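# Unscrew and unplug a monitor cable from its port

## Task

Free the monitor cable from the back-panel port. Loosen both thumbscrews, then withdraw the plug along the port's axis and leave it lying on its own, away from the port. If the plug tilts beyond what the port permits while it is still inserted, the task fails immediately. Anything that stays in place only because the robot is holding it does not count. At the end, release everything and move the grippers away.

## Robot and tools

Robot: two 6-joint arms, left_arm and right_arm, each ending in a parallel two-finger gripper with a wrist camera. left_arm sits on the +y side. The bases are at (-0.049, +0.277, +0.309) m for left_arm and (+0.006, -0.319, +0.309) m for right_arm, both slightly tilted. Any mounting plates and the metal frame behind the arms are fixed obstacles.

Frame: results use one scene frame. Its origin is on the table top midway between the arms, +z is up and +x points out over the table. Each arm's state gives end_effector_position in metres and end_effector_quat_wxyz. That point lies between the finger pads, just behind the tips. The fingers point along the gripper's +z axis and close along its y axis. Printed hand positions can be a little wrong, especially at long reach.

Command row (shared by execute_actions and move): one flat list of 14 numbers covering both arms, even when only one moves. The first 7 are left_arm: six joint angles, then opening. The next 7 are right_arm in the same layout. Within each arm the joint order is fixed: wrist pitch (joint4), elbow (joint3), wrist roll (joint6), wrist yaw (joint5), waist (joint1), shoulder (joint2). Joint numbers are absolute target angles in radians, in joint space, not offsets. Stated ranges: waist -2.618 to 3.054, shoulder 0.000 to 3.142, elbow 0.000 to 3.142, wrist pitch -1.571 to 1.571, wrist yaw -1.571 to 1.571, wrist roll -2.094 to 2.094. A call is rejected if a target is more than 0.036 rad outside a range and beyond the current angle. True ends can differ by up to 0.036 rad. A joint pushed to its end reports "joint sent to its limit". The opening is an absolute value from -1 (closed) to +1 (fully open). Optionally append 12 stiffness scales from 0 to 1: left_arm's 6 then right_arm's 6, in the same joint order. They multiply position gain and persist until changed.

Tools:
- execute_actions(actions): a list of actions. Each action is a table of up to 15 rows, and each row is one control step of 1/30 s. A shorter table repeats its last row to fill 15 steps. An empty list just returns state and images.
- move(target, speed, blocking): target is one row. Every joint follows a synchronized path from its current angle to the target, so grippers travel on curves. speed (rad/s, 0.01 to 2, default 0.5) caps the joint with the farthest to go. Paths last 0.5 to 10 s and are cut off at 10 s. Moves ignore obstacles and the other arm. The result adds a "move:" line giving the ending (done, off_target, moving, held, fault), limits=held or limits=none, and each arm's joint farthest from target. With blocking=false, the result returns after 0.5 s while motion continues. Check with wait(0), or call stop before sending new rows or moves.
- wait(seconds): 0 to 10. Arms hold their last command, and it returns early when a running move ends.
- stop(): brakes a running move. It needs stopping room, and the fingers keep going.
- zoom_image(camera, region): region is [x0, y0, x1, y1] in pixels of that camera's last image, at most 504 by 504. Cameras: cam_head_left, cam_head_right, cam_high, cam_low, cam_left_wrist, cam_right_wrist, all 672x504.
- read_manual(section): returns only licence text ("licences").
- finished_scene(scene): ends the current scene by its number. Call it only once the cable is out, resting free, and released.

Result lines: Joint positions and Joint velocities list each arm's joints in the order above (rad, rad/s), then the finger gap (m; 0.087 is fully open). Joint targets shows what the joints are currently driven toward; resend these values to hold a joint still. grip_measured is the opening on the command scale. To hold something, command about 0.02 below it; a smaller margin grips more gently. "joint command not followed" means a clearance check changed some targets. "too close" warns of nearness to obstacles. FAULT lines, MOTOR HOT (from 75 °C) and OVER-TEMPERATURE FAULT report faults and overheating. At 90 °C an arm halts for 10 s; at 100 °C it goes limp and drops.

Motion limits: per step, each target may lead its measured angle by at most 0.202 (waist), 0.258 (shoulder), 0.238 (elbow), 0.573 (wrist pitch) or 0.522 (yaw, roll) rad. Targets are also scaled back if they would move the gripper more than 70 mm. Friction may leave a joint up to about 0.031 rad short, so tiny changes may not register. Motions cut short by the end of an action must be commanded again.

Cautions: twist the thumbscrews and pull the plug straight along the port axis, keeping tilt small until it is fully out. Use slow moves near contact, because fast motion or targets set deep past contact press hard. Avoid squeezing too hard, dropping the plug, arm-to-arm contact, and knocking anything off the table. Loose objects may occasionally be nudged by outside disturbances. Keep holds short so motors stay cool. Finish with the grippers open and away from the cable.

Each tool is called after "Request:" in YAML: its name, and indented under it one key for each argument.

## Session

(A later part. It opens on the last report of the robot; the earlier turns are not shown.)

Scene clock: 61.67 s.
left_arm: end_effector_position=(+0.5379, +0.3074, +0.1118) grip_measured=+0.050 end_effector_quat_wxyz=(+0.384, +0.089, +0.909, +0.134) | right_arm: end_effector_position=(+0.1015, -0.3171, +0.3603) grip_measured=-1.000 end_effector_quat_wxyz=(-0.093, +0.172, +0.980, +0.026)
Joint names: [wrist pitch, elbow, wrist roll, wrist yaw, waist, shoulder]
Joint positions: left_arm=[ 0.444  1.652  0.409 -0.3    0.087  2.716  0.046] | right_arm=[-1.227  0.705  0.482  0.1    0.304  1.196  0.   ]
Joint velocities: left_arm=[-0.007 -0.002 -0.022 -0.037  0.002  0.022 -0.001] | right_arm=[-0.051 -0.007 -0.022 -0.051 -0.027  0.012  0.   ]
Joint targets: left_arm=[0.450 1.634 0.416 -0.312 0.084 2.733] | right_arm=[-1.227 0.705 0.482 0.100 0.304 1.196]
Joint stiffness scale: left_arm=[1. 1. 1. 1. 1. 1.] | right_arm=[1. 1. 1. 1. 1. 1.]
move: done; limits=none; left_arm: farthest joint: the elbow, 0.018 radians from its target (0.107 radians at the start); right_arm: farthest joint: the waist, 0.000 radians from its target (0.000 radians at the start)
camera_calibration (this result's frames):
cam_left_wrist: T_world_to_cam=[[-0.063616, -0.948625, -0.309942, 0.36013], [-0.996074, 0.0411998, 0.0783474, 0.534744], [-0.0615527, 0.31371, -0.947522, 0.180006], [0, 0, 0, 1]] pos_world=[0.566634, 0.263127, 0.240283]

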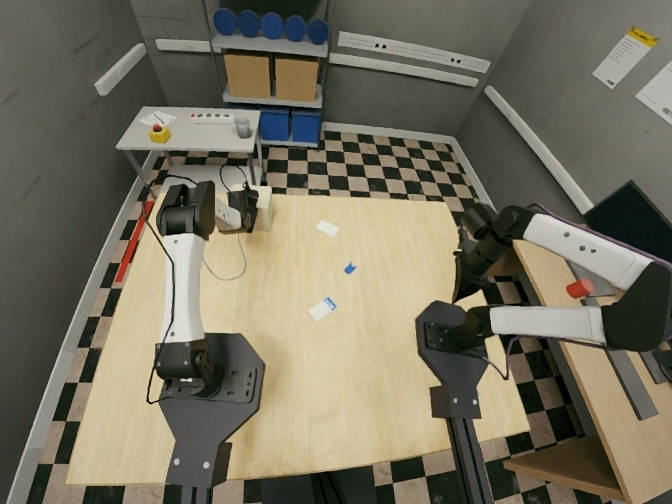

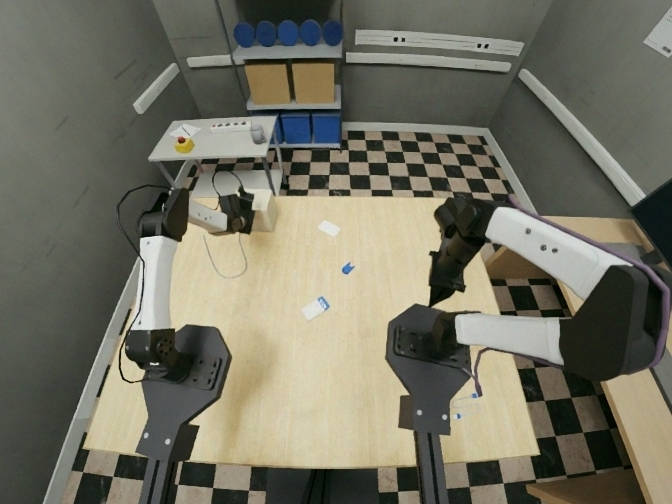

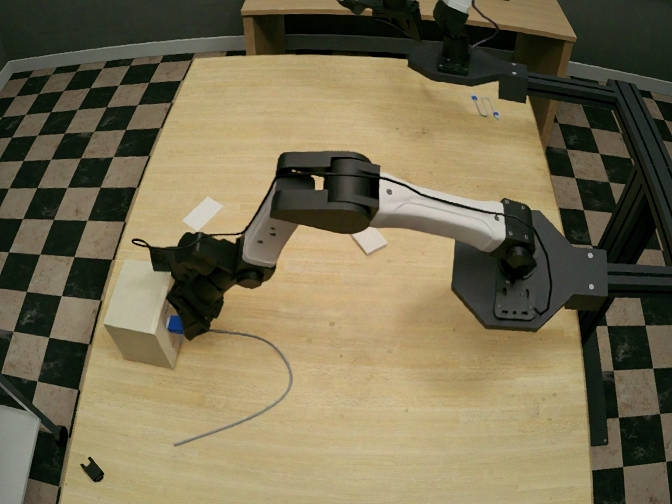

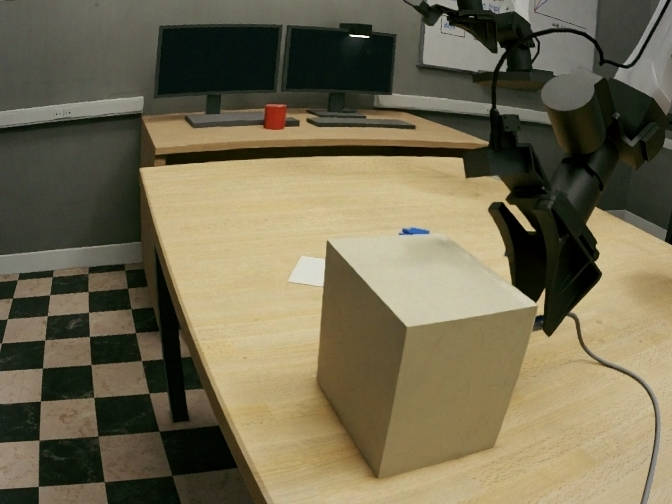

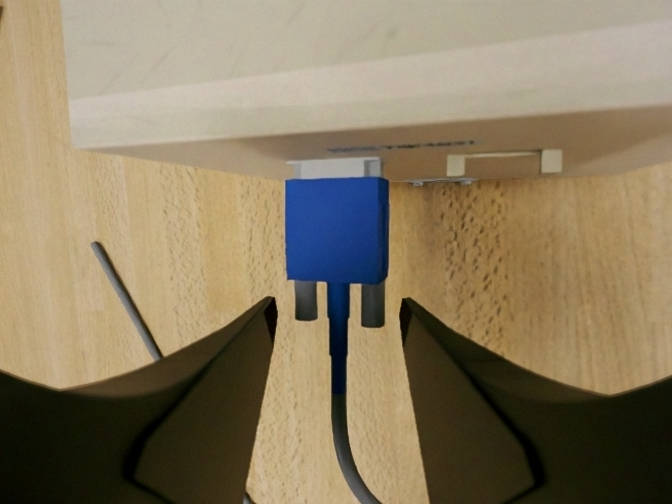

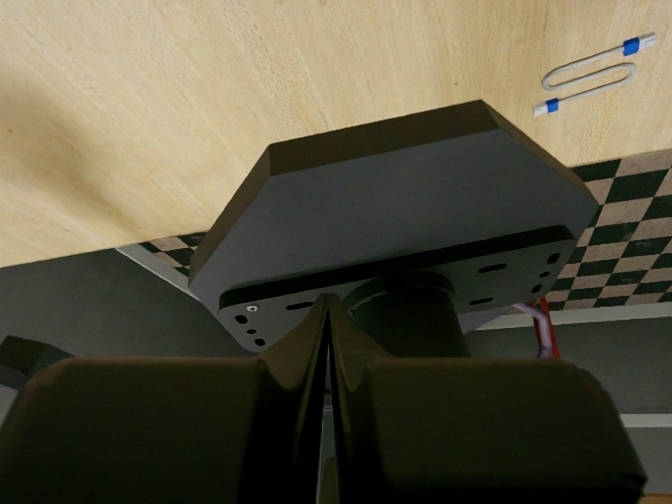

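Request:
move:
  target: [0.398,1.614,0.375,-0.346,0.04,2.661,0.5,-1.227,0.705,0.482,0.1,0.304,1.196,-1]
  speed: 0.1

Request:
move:
  target: [0.398,1.614,0.375,-0.346,0.04,2.661,-0.7,-1.227,0.705,0.482,0.1,0.304,1.196,-1]
  speed: 0.1

Scene clock: 64.07 s.
left_arm: end_effector_position=(+0.5404, +0.2897, +0.1330) grip_measured=+0.500 end_effector_quat_wxyz=(+0.389, +0.086, +0.907, +0.134) | right_arm: end_effector_position=(+0.1015, -0.3171, +0.3603) grip_measured=-1.000 end_effector_quat_wxyz=(-0.093, +0.172, +0.980, +0.026)
Joint names: [wrist pitch, elbow, wrist roll, wrist yaw, waist, shoulder]
Joint positions: left_arm=[ 0.417  1.633  0.38  -0.334  0.045  2.667  0.066] | right_arm=[-1.227  0.705  0.482  0.1    0.304  1.196  0.   ]
Joint velocities: left_arm=[-0.022  0.007 -0.066 -0.081  0.012  0.002 -0.001] | right_arm=[ 0.037 -0.017 -0.022 -0.095 -0.007  0.007  0.   ]
Joint targets: left_arm=[0.398 1.614 0.375 -0.346 0.040 2.661] | right_arm=[-1.227 0.705 0.482 0.100 0.304 1.196]
Joint stiffness scale: left_arm=[1. 1. 1. 1. 1. 1.] | right_arm=[1. 1. 1. 1. 1. 1.]
move: done; limits=none; left_arm: farthest joint: the elbow, 0.019 radians from its target (0.038 radians at the start); right_arm: farthest joint: the waist, 0.000 radians from its target (0.000 radians at the start)
camera_calibration (this result's frames):
cam_left_wrist: T_world_to_cam=[[-0.0567848, -0.949678, -0.308037, 0.346452], [-0.997028, 0.0378544, 0.0670911, 0.539254], [-0.0520544, 0.310932, -0.949006, 0.201734], [0, 0, 0, 1]] pos_world=[0.567826, 0.24588, 0.261988]

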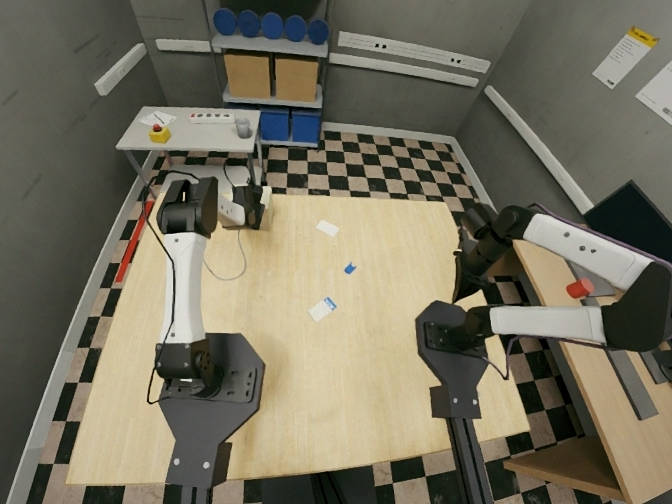

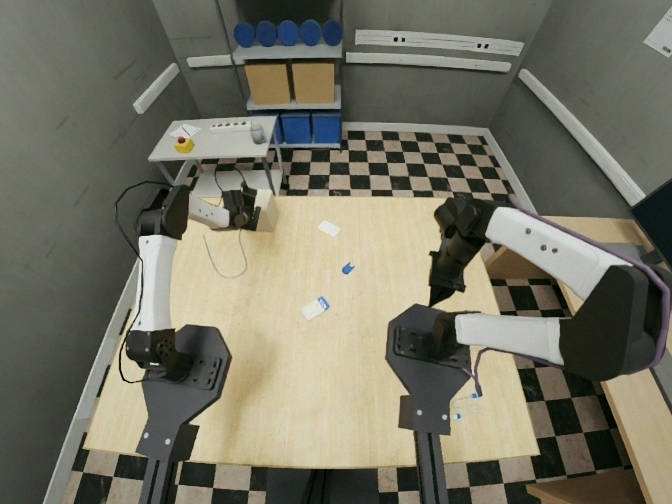

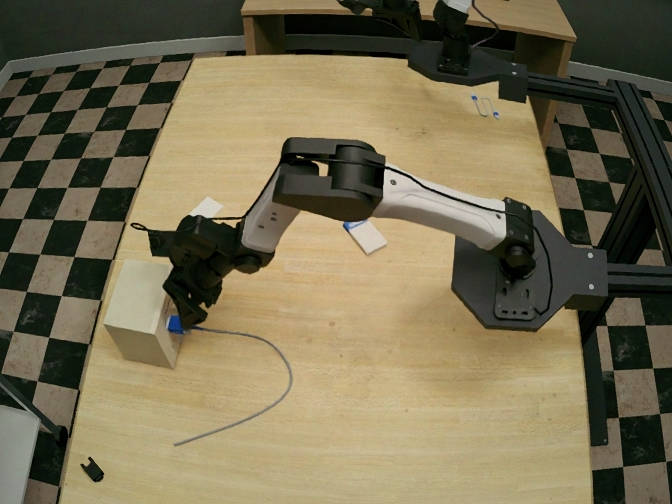

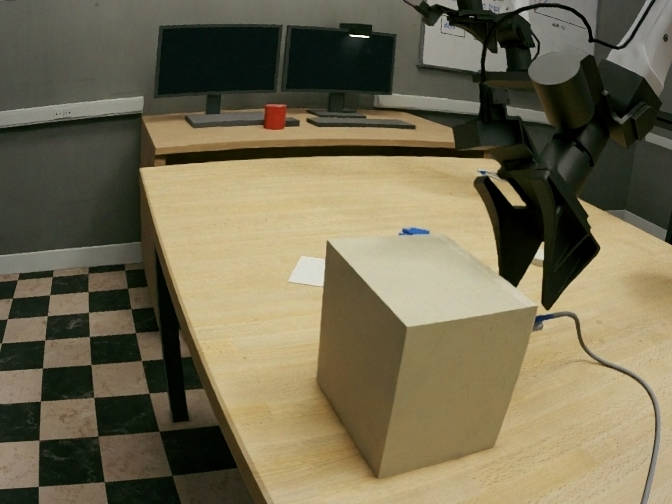

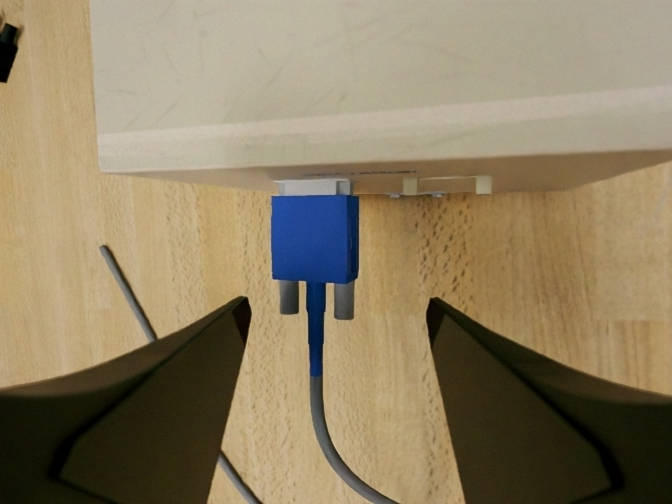

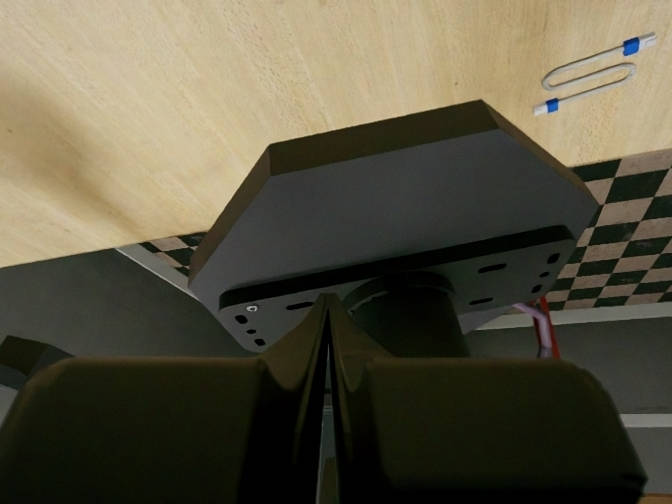

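Scene clock: 64.77 s.
left_arm: end_effector_position=(+0.5404, +0.2897, +0.1330) grip_measured=-0.700 end_effector_quat_wxyz=(+0.389, +0.086, +0.907, +0.134) | right_arm: end_effector_position=(+0.1015, -0.3171, +0.3603) grip_measured=-1.000 end_effector_quat_wxyz=(-0.093, +0.172, +0.980, +0.026)
Joint names: [wrist pitch, elbow, wrist roll, wrist yaw, waist, shoulder]
Joint positions: left_arm=[ 0.417  1.633  0.38  -0.334  0.045  2.667  0.013] | right_arm=[-1.227  0.705  0.482  0.1    0.304  1.196  0.   ]
Joint velocities: left_arm=[ 0.022 -0.007 -0.095 -0.007  0.012 -0.027  0.   ] | right_arm=[ 0.066 -0.007  0.037 -0.037  0.032 -0.012  0.   ]
Joint targets: left_arm=[0.398 1.614 0.375 -0.346 0.040 2.661] | right_arm=[-1.227 0.705 0.482 0.100 0.304 1.196]
Joint stiffness scale: left_arm=[1. 1. 1. 1. 1. 1.] | right_arm=[1. 1. 1. 1. 1. 1.]
move: done; limits=none; left_arm: farthest joint: the elbow, 0.019 radians from its target (0.019 radians at the start); right_arm: farthest joint: the waist, 0.000 radians from its target (0.000 radians at the start)
camera_calibration (this result's frames):
cam_left_wrist: T_world_to_cam=[[-0.0567848, -0.949678, -0.308037, 0.346452], [-0.997028, 0.0378544, 0.0670911, 0.539254], [-0.0520544, 0.310932, -0.949006, 0.201734], [0, 0, 0, 1]] pos_world=[0.567826, 0.24588, 0.261988]

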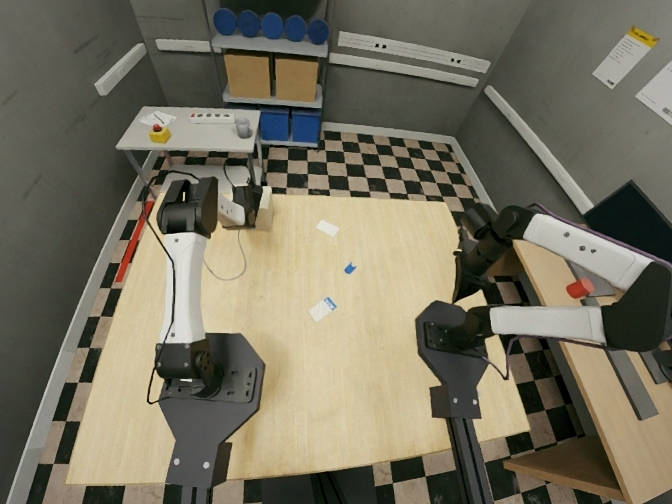

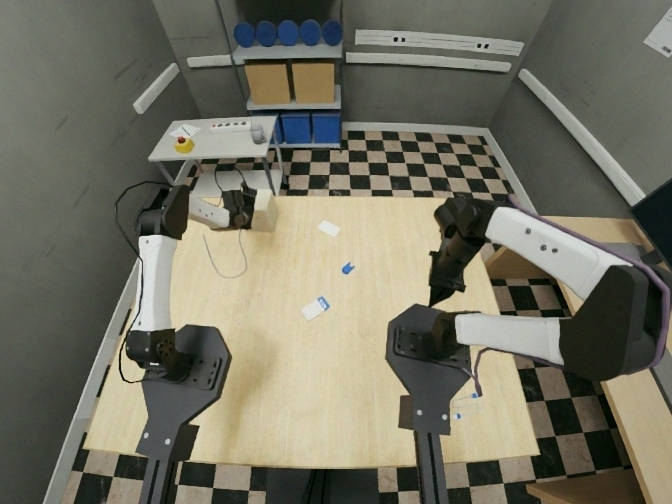

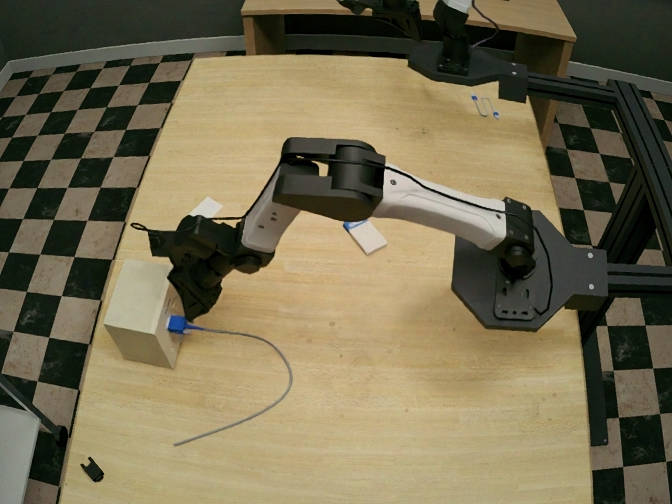

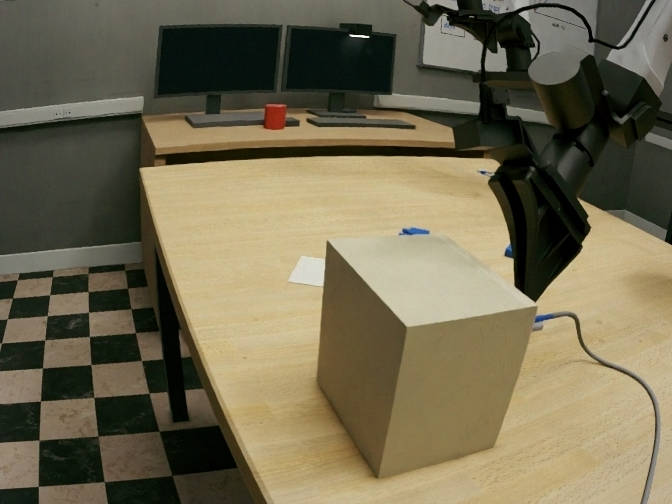

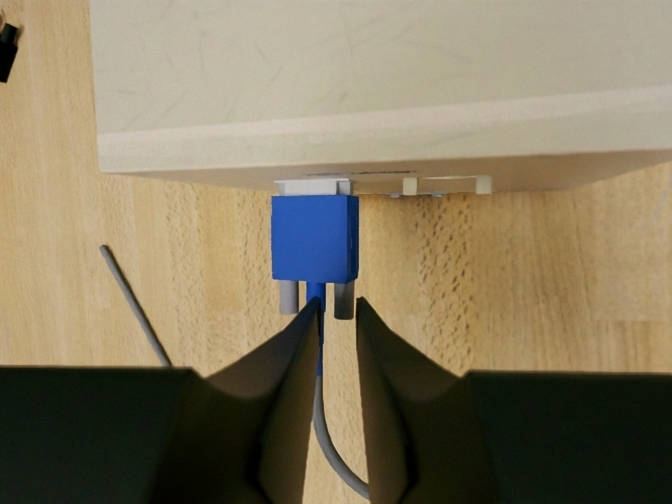

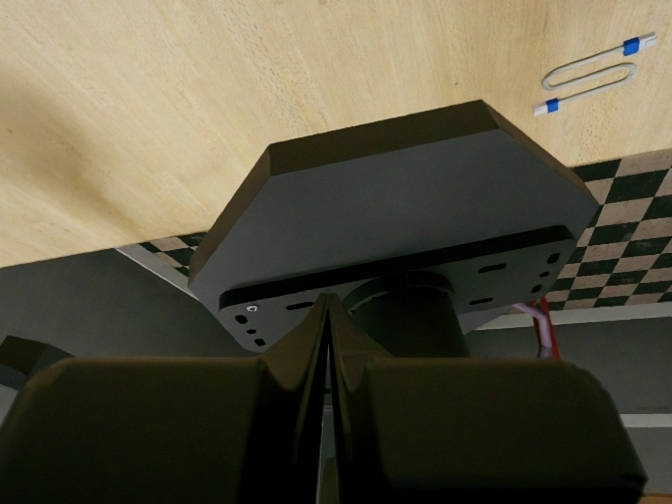

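Request:
move:
  target: [0.432,1.633,0.38,-0.334,0.045,2.705,-0.7,-1.227,0.705,0.482,0.1,0.304,1.196,-1]
  speed: 0.05

Scene clock: 66.17 s.
left_arm: end_effector_position=(+0.5362, +0.2882, +0.1232) grip_measured=-0.700 end_effector_quat_wxyz=(+0.384, +0.088, +0.909, +0.134) | right_arm: end_effector_position=(+0.1015, -0.3171, +0.3603) grip_measured=-1.000 end_effector_quat_wxyz=(-0.093, +0.172, +0.980, +0.026)
Joint names: [wrist pitch, elbow, wrist roll, wrist yaw, waist, shoulder]
Joint positions: left_arm=[ 0.427  1.633  0.38  -0.335  0.045  2.688  0.013] | right_arm=[-1.227  0.705  0.482  0.1    0.304  1.196  0.   ]
Joint velocities: left_arm=[-0.007 -0.007  0.007  0.022 -0.007 -0.002 -0.   ] | right_arm=[-0.081  0.012 -0.051  0.066  0.007 -0.007  0.   ]
Joint targets: left_arm=[0.432 1.633 0.380 -0.334 0.045 2.705] | right_arm=[-1.227 0.705 0.482 0.100 0.304 1.196]
Joint stiffness scale: left_arm=[1. 1. 1. 1. 1. 1.] | right_arm=[1. 1. 1. 1. 1. 1.]
move: done; limits=none; left_arm: farthest joint: the shoulder, 0.017 radians from its target (0.038 radians at the start); right_arm: farthest joint: the waist, 0.000 radians from its target (0.000 radians at the start)
camera_calibration (this result's frames):
cam_left_wrist: T_world_to_cam=[[-0.0618072, -0.949341, -0.308111, 0.344285], [-0.99617, 0.0395451, 0.077987, 0.533537], [-0.061852, 0.311751, -0.948149, 0.197591], [0, 0, 0, 1]] pos_world=[0.564994, 0.244146, 0.251814]

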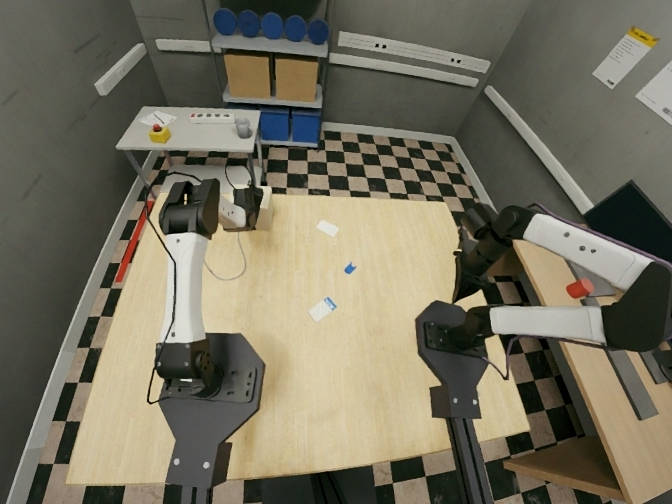

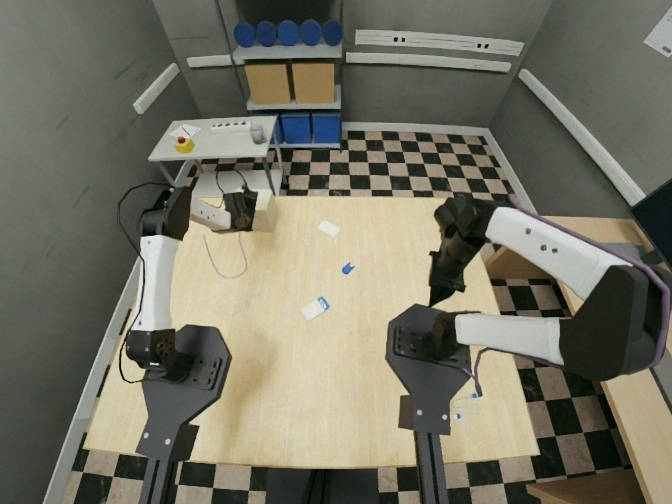

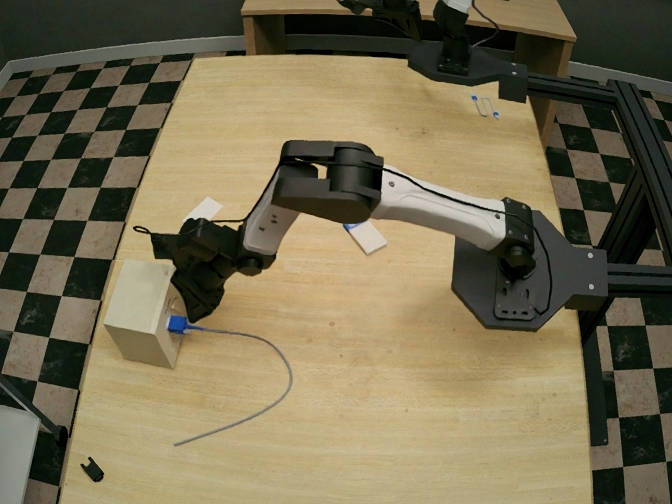

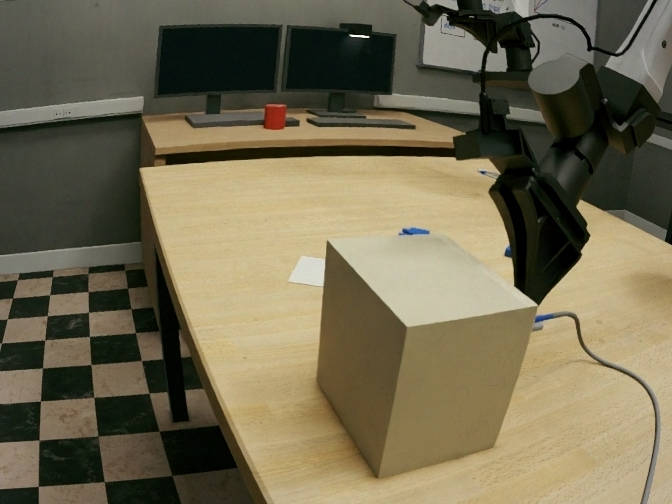

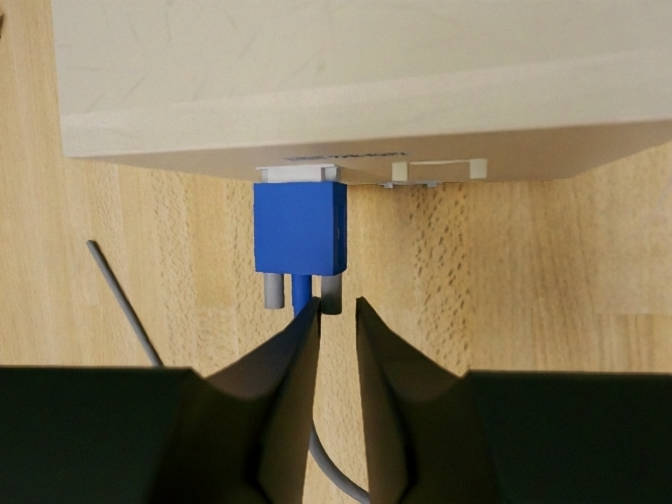

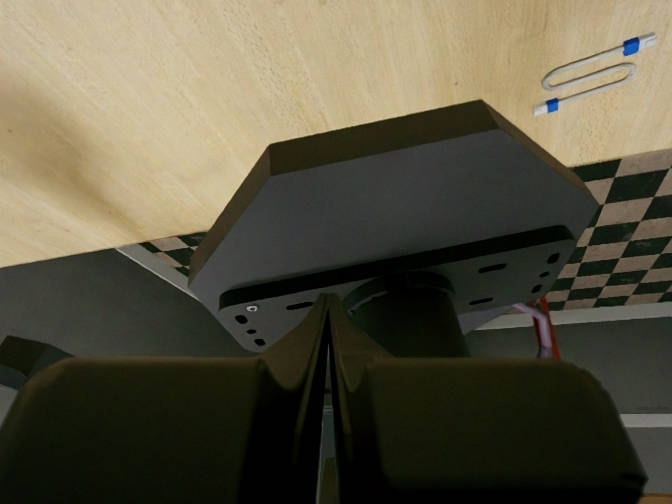

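Request:
execute_actions:
  actions:
    - [[0.437,1.653,0.38,-0.334,0.054,2.712,-0.69,-1.227,0.705,0.482,0.1,0.304,1.196,-1]]
    - [[0.441,1.658,0.38,-0.334,0.057,2.72,-0.69,-1.227,0.705,0.482,0.1,0.304,1.196,-1]]
    - [[0.446,1.663,0.38,-0.334,0.059,2.728,-0.69,-1.227,0.705,0.482,0.1,0.304,1.196,-1]]
    - [[0.45,1.667,0.38,-0.334,0.061,2.735,-0.69,-1.227,0.705,0.482,0.1,0.304,1.196,-1]]

Scene clock: 68.60 s.
left_arm: end_effector_position=(+0.5392, +0.2899, +0.1173) grip_measured=-0.690 end_effector_quat_wxyz=(+0.388, +0.084, +0.908, +0.135) | right_arm: end_effector_position=(+0.1015, -0.3171, +0.3603) grip_measured=-1.000 end_effector_quat_wxyz=(-0.093, +0.172, +0.980, +0.026)
Joint names: [wrist pitch, elbow, wrist roll, wrist yaw, waist, shoulder]
Joint positions: left_arm=[ 0.445  1.652  0.38  -0.335  0.05   2.713  0.014] | right_arm=[-1.227  0.705  0.482  0.1    0.304  1.196  0.   ]
Joint velocities: left_arm=[-0.022  0.012 -0.051  0.007 -0.002 -0.022 -0.   ] | right_arm=[ 0.037 -0.012 -0.007 -0.066  0.002  0.002  0.   ]
Joint targets: left_arm=[0.450 1.667 0.380 -0.334 0.061 2.735] | right_arm=[-1.227 0.705 0.482 0.100 0.304 1.196]
Joint stiffness scale: left_arm=[1. 1. 1. 1. 1. 1.] | right_arm=[1. 1. 1. 1. 1. 1.]
camera_calibration (this result's frames):
cam_left_wrist: T_world_to_cam=[[-0.0518245, -0.949752, -0.308684, 0.339128], [-0.997202, 0.0325414, 0.0672962, 0.540686], [-0.0538697, 0.311308, -0.948781, 0.187468], [0, 0, 0, 1]] pos_world=[0.566848, 0.246133, 0.246164]

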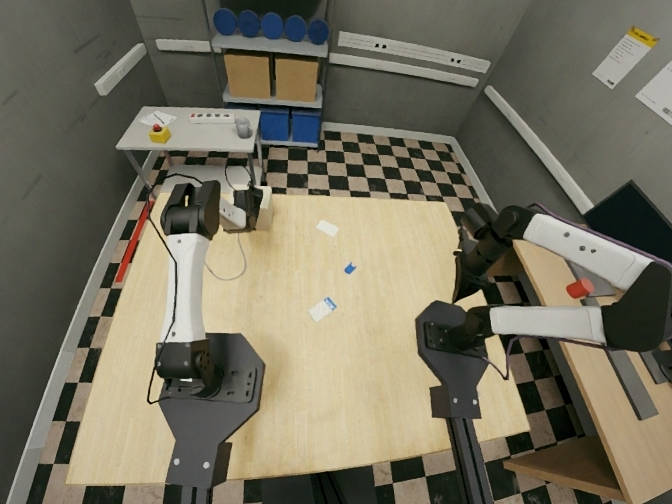

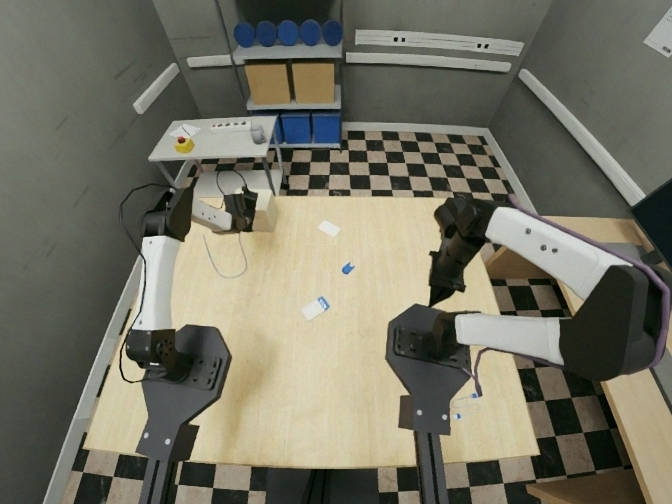

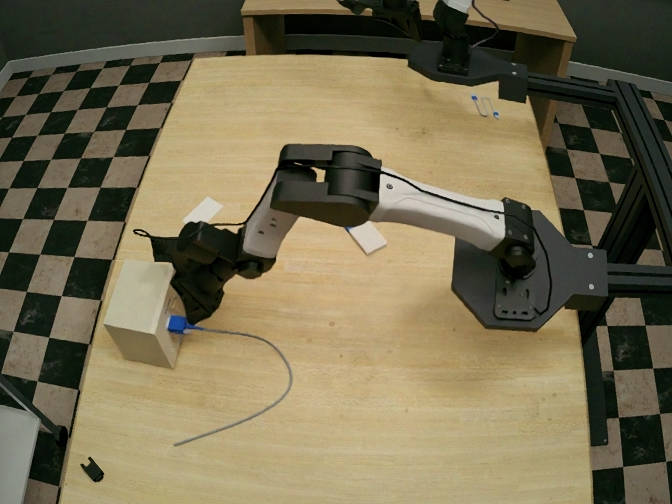

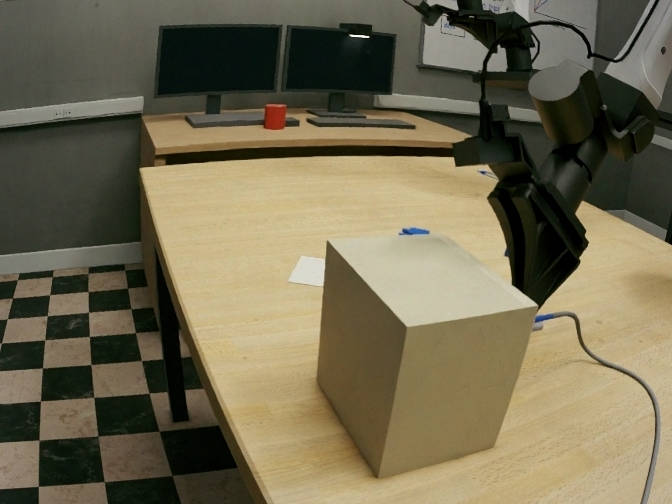

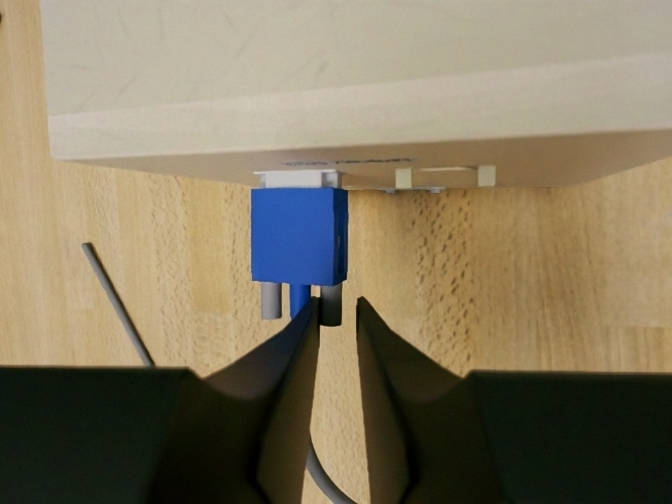

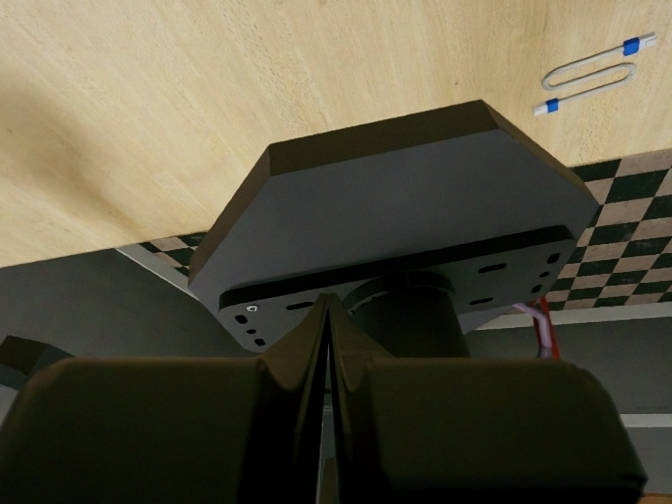

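Request:
execute_actions:
  actions:
    - [[0.445,1.66,0.38,-0.334,0.063,2.741,-0.69,-1.227,0.705,0.482,0.1,0.304,1.196,-1]]
    - [[0.445,1.66,0.38,-0.334,0.065,2.747,-0.69,-1.227,0.705,0.482,0.1,0.304,1.196,-1]]

Request:
zoom_image:
  camera: "cam_high"
  region: [160, 300, 220, 345]

Scene clock: 69.93 s.
left_arm: end_effector_position=(+0.5382, +0.2907, +0.1151) grip_measured=-0.690 end_effector_quat_wxyz=(+0.387, +0.084, +0.908, +0.136) | right_arm: end_effector_position=(+0.1015, -0.3171, +0.3603) grip_measured=-1.000 end_effector_quat_wxyz=(-0.093, +0.172, +0.980, +0.026)
Joint names: [wrist pitch, elbow, wrist roll, wrist yaw, waist, shoulder]
Joint positions: left_arm=[ 0.448  1.652  0.38  -0.335  0.052  2.718  0.014] | right_arm=[-1.227  0.705  0.482  0.1    0.304  1.196  0.   ]
Joint velocities: left_arm=[ 0.022 -0.007 -0.051 -0.007  0.002 -0.017 -0.001] | right_arm=[-0.007  0.002 -0.037  0.007 -0.012  0.002  0.   ]
Joint targets: left_arm=[0.445 1.660 0.380 -0.334 0.065 2.747] | right_arm=[-1.227 0.705 0.482 0.100 0.304 1.196]
Joint stiffness scale: left_arm=[1. 1. 1. 1. 1. 1.] | right_arm=[1. 1. 1. 1. 1. 1.]
camera_calibration (this result's frames):
cam_left_wrist: T_world_to_cam=[[-0.051067, -0.94975, -0.308816, 0.338786], [-0.997099, 0.0310104, 0.0695131, 0.54002], [-0.0564435, 0.31147, -0.948578, 0.186443], [0, 0, 0, 1]] pos_world=[0.566278, 0.246944, 0.24394]

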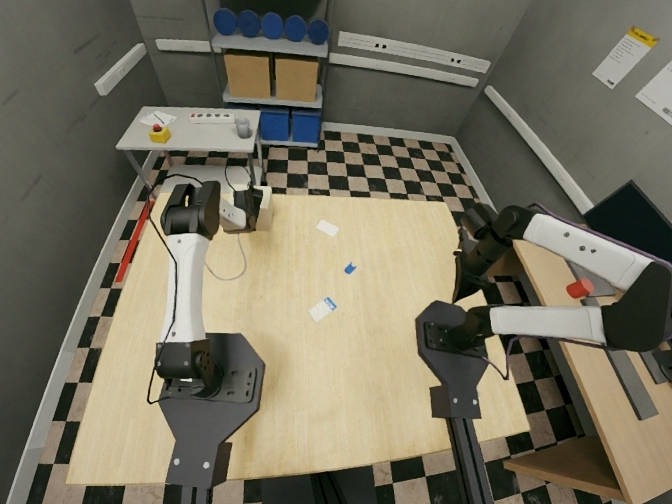

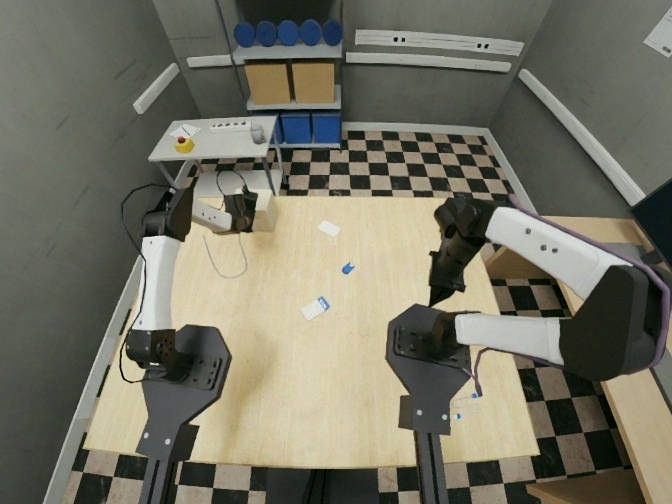

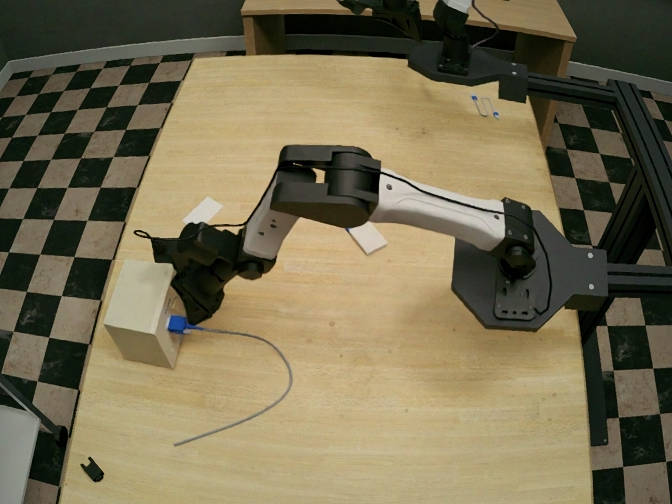

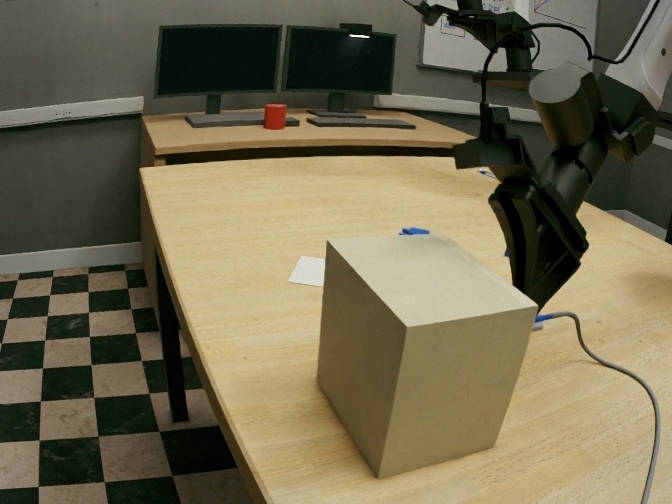

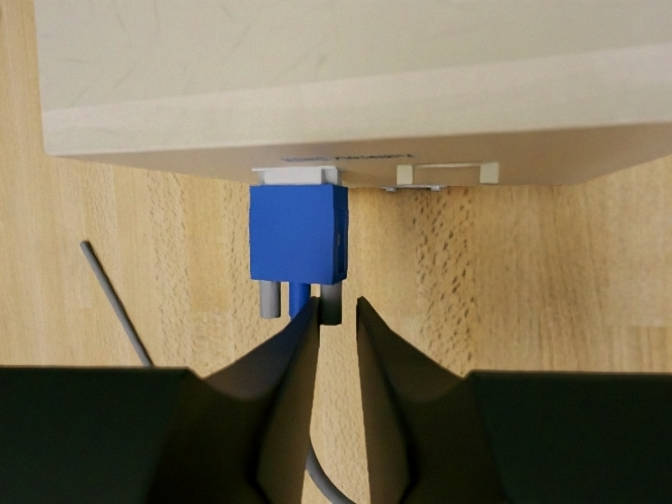

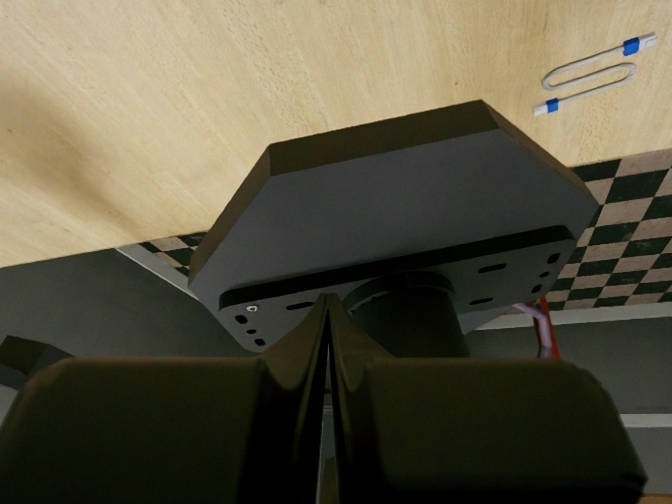

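Region (160, 300, 220, 345) of cam_high's 672x504 image, scaled by 8.400, with more detail than that image has; it fills the top 378 rows of this view, and the rest is white.

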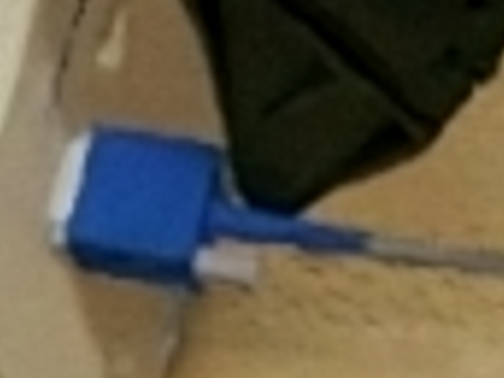

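Request:
execute_actions:
  actions:
    - [[0.448,1.655,0.38,-0.334,0.066,2.735,-0.72,-1.227,0.705,0.482,0.1,0.304,1.196,-1],[0.448,1.655,0.38,-0.334,0.066,2.735,-0.74,-1.227,0.705,0.482,0.1,0.304,1.196,-1],[0.448,1.655,0.38,-0.334,0.066,2.735,-0.76,-1.227,0.705,0.482,0.1,0.304,1.196,-1],[0.448,1.655,0.38,-0.334,0.066,2.735,-0.78,-1.227,0.705,0.482,0.1,0.304,1.196,-1],[0.448,1.655,0.38,-0.334,0.066,2.735,-0.8,-1.227,0.705,0.482,0.1,0.304,1.196,-1]]
    - [[0.448,1.655,0.38,-0.334,0.066,2.735,-0.83,-1.227,0.705,0.482,0.1,0.304,1.196,-1],[0.448,1.655,0.38,-0.334,0.066,2.735,-0.86,-1.227,0.705,0.482,0.1,0.304,1.196,-1],[0.448,1.655,0.38,-0.334,0.066,2.735,-0.93,-1.227,0.705,0.482,0.1,0.304,1.196,-1]]

Scene clock: 71.30 s.
left_arm: end_effector_position=(+0.5386, +0.2935, +0.1153) grip_measured=-0.847 end_effector_quat_wxyz=(+0.388, +0.081, +0.908, +0.138) | right_arm: end_effector_position=(+0.1015, -0.3171, +0.3603) grip_measured=-1.000 end_effector_quat_wxyz=(-0.093, +0.172, +0.980, +0.026)
Joint names: [wrist pitch, elbow, wrist roll, wrist yaw, waist, shoulder]
Joint positions: left_arm=[ 0.451  1.652  0.381 -0.337  0.055  2.718  0.007] | right_arm=[-1.227  0.705  0.482  0.1    0.304  1.196  0.   ]
Joint velocities: left_arm=[-0.037 -0.002 -0.051  0.066 -0.002  0.007  0.001] | right_arm=[-0.022  0.017 -0.081  0.037 -0.007 -0.007  0.   ]
Joint targets: left_arm=[0.448 1.655 0.380 -0.334 0.066 2.735] | right_arm=[-1.227 0.705 0.482 0.100 0.304 1.196]
Joint stiffness scale: left_arm=[1. 1. 1. 1. 1. 1.] | right_arm=[1. 1. 1. 1. 1. 1.]
camera_calibration (this result's frames):
cam_left_wrist: T_world_to_cam=[[-0.0446228, -0.949414, -0.310842, 0.338149], [-0.99745, 0.024995, 0.0668456, 0.542576], [-0.0556946, 0.313032, -0.948108, 0.184905], [0, 0, 0, 1]] pos_world=[0.56658, 0.2496, 0.244152]

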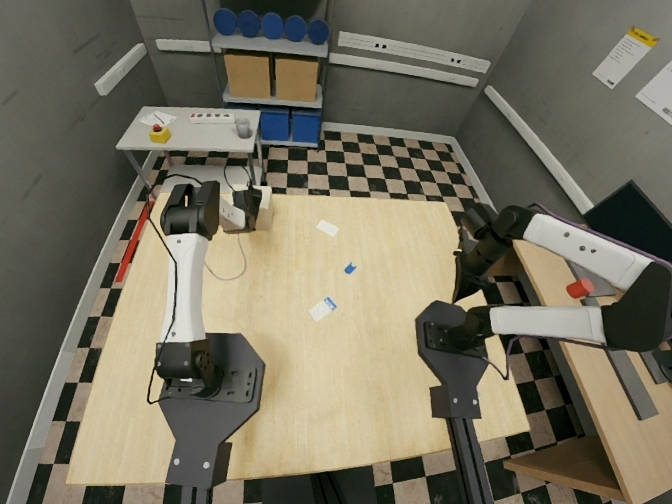

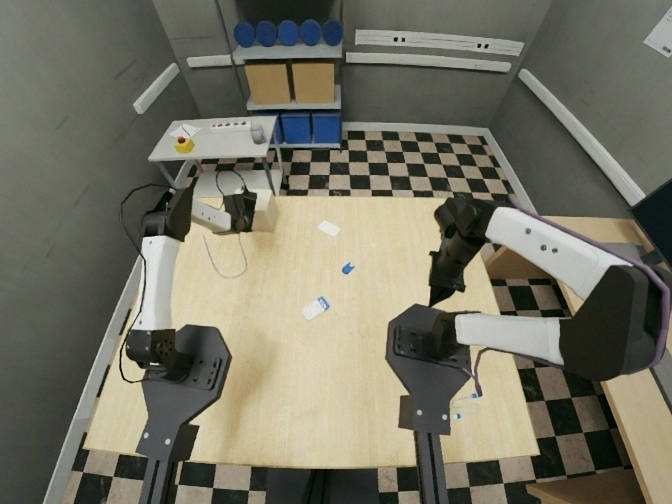

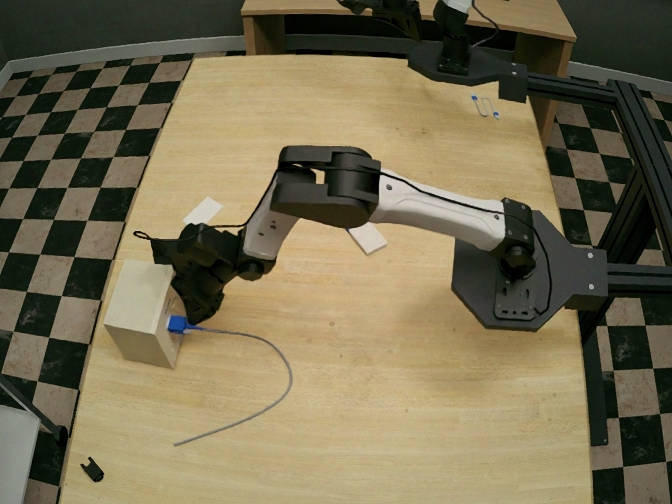

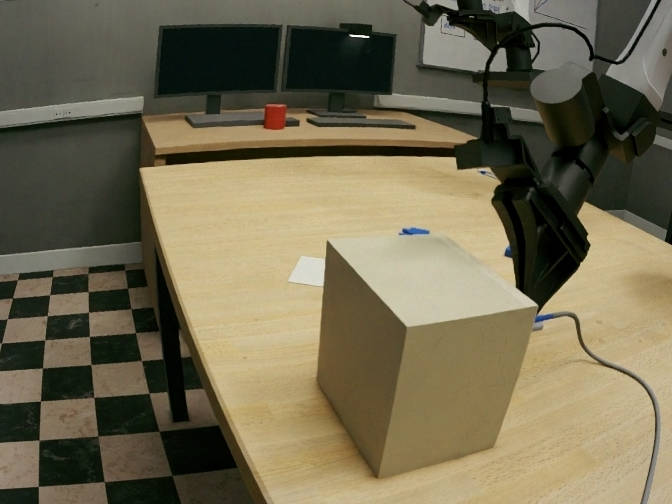

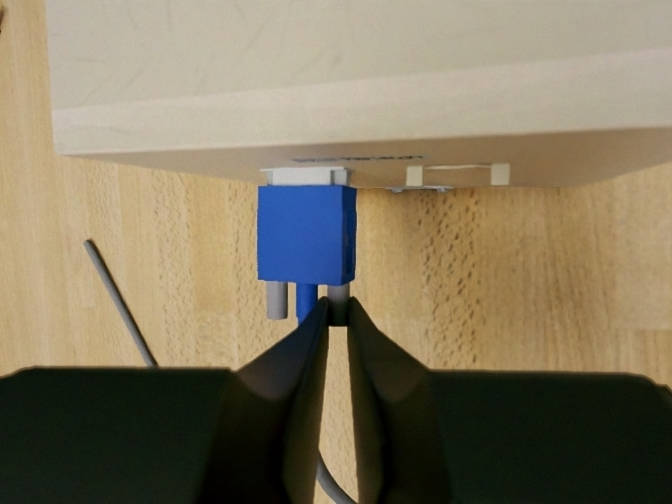

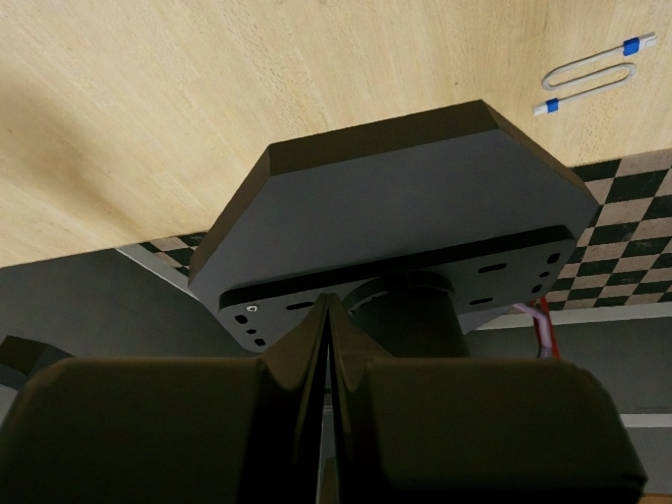

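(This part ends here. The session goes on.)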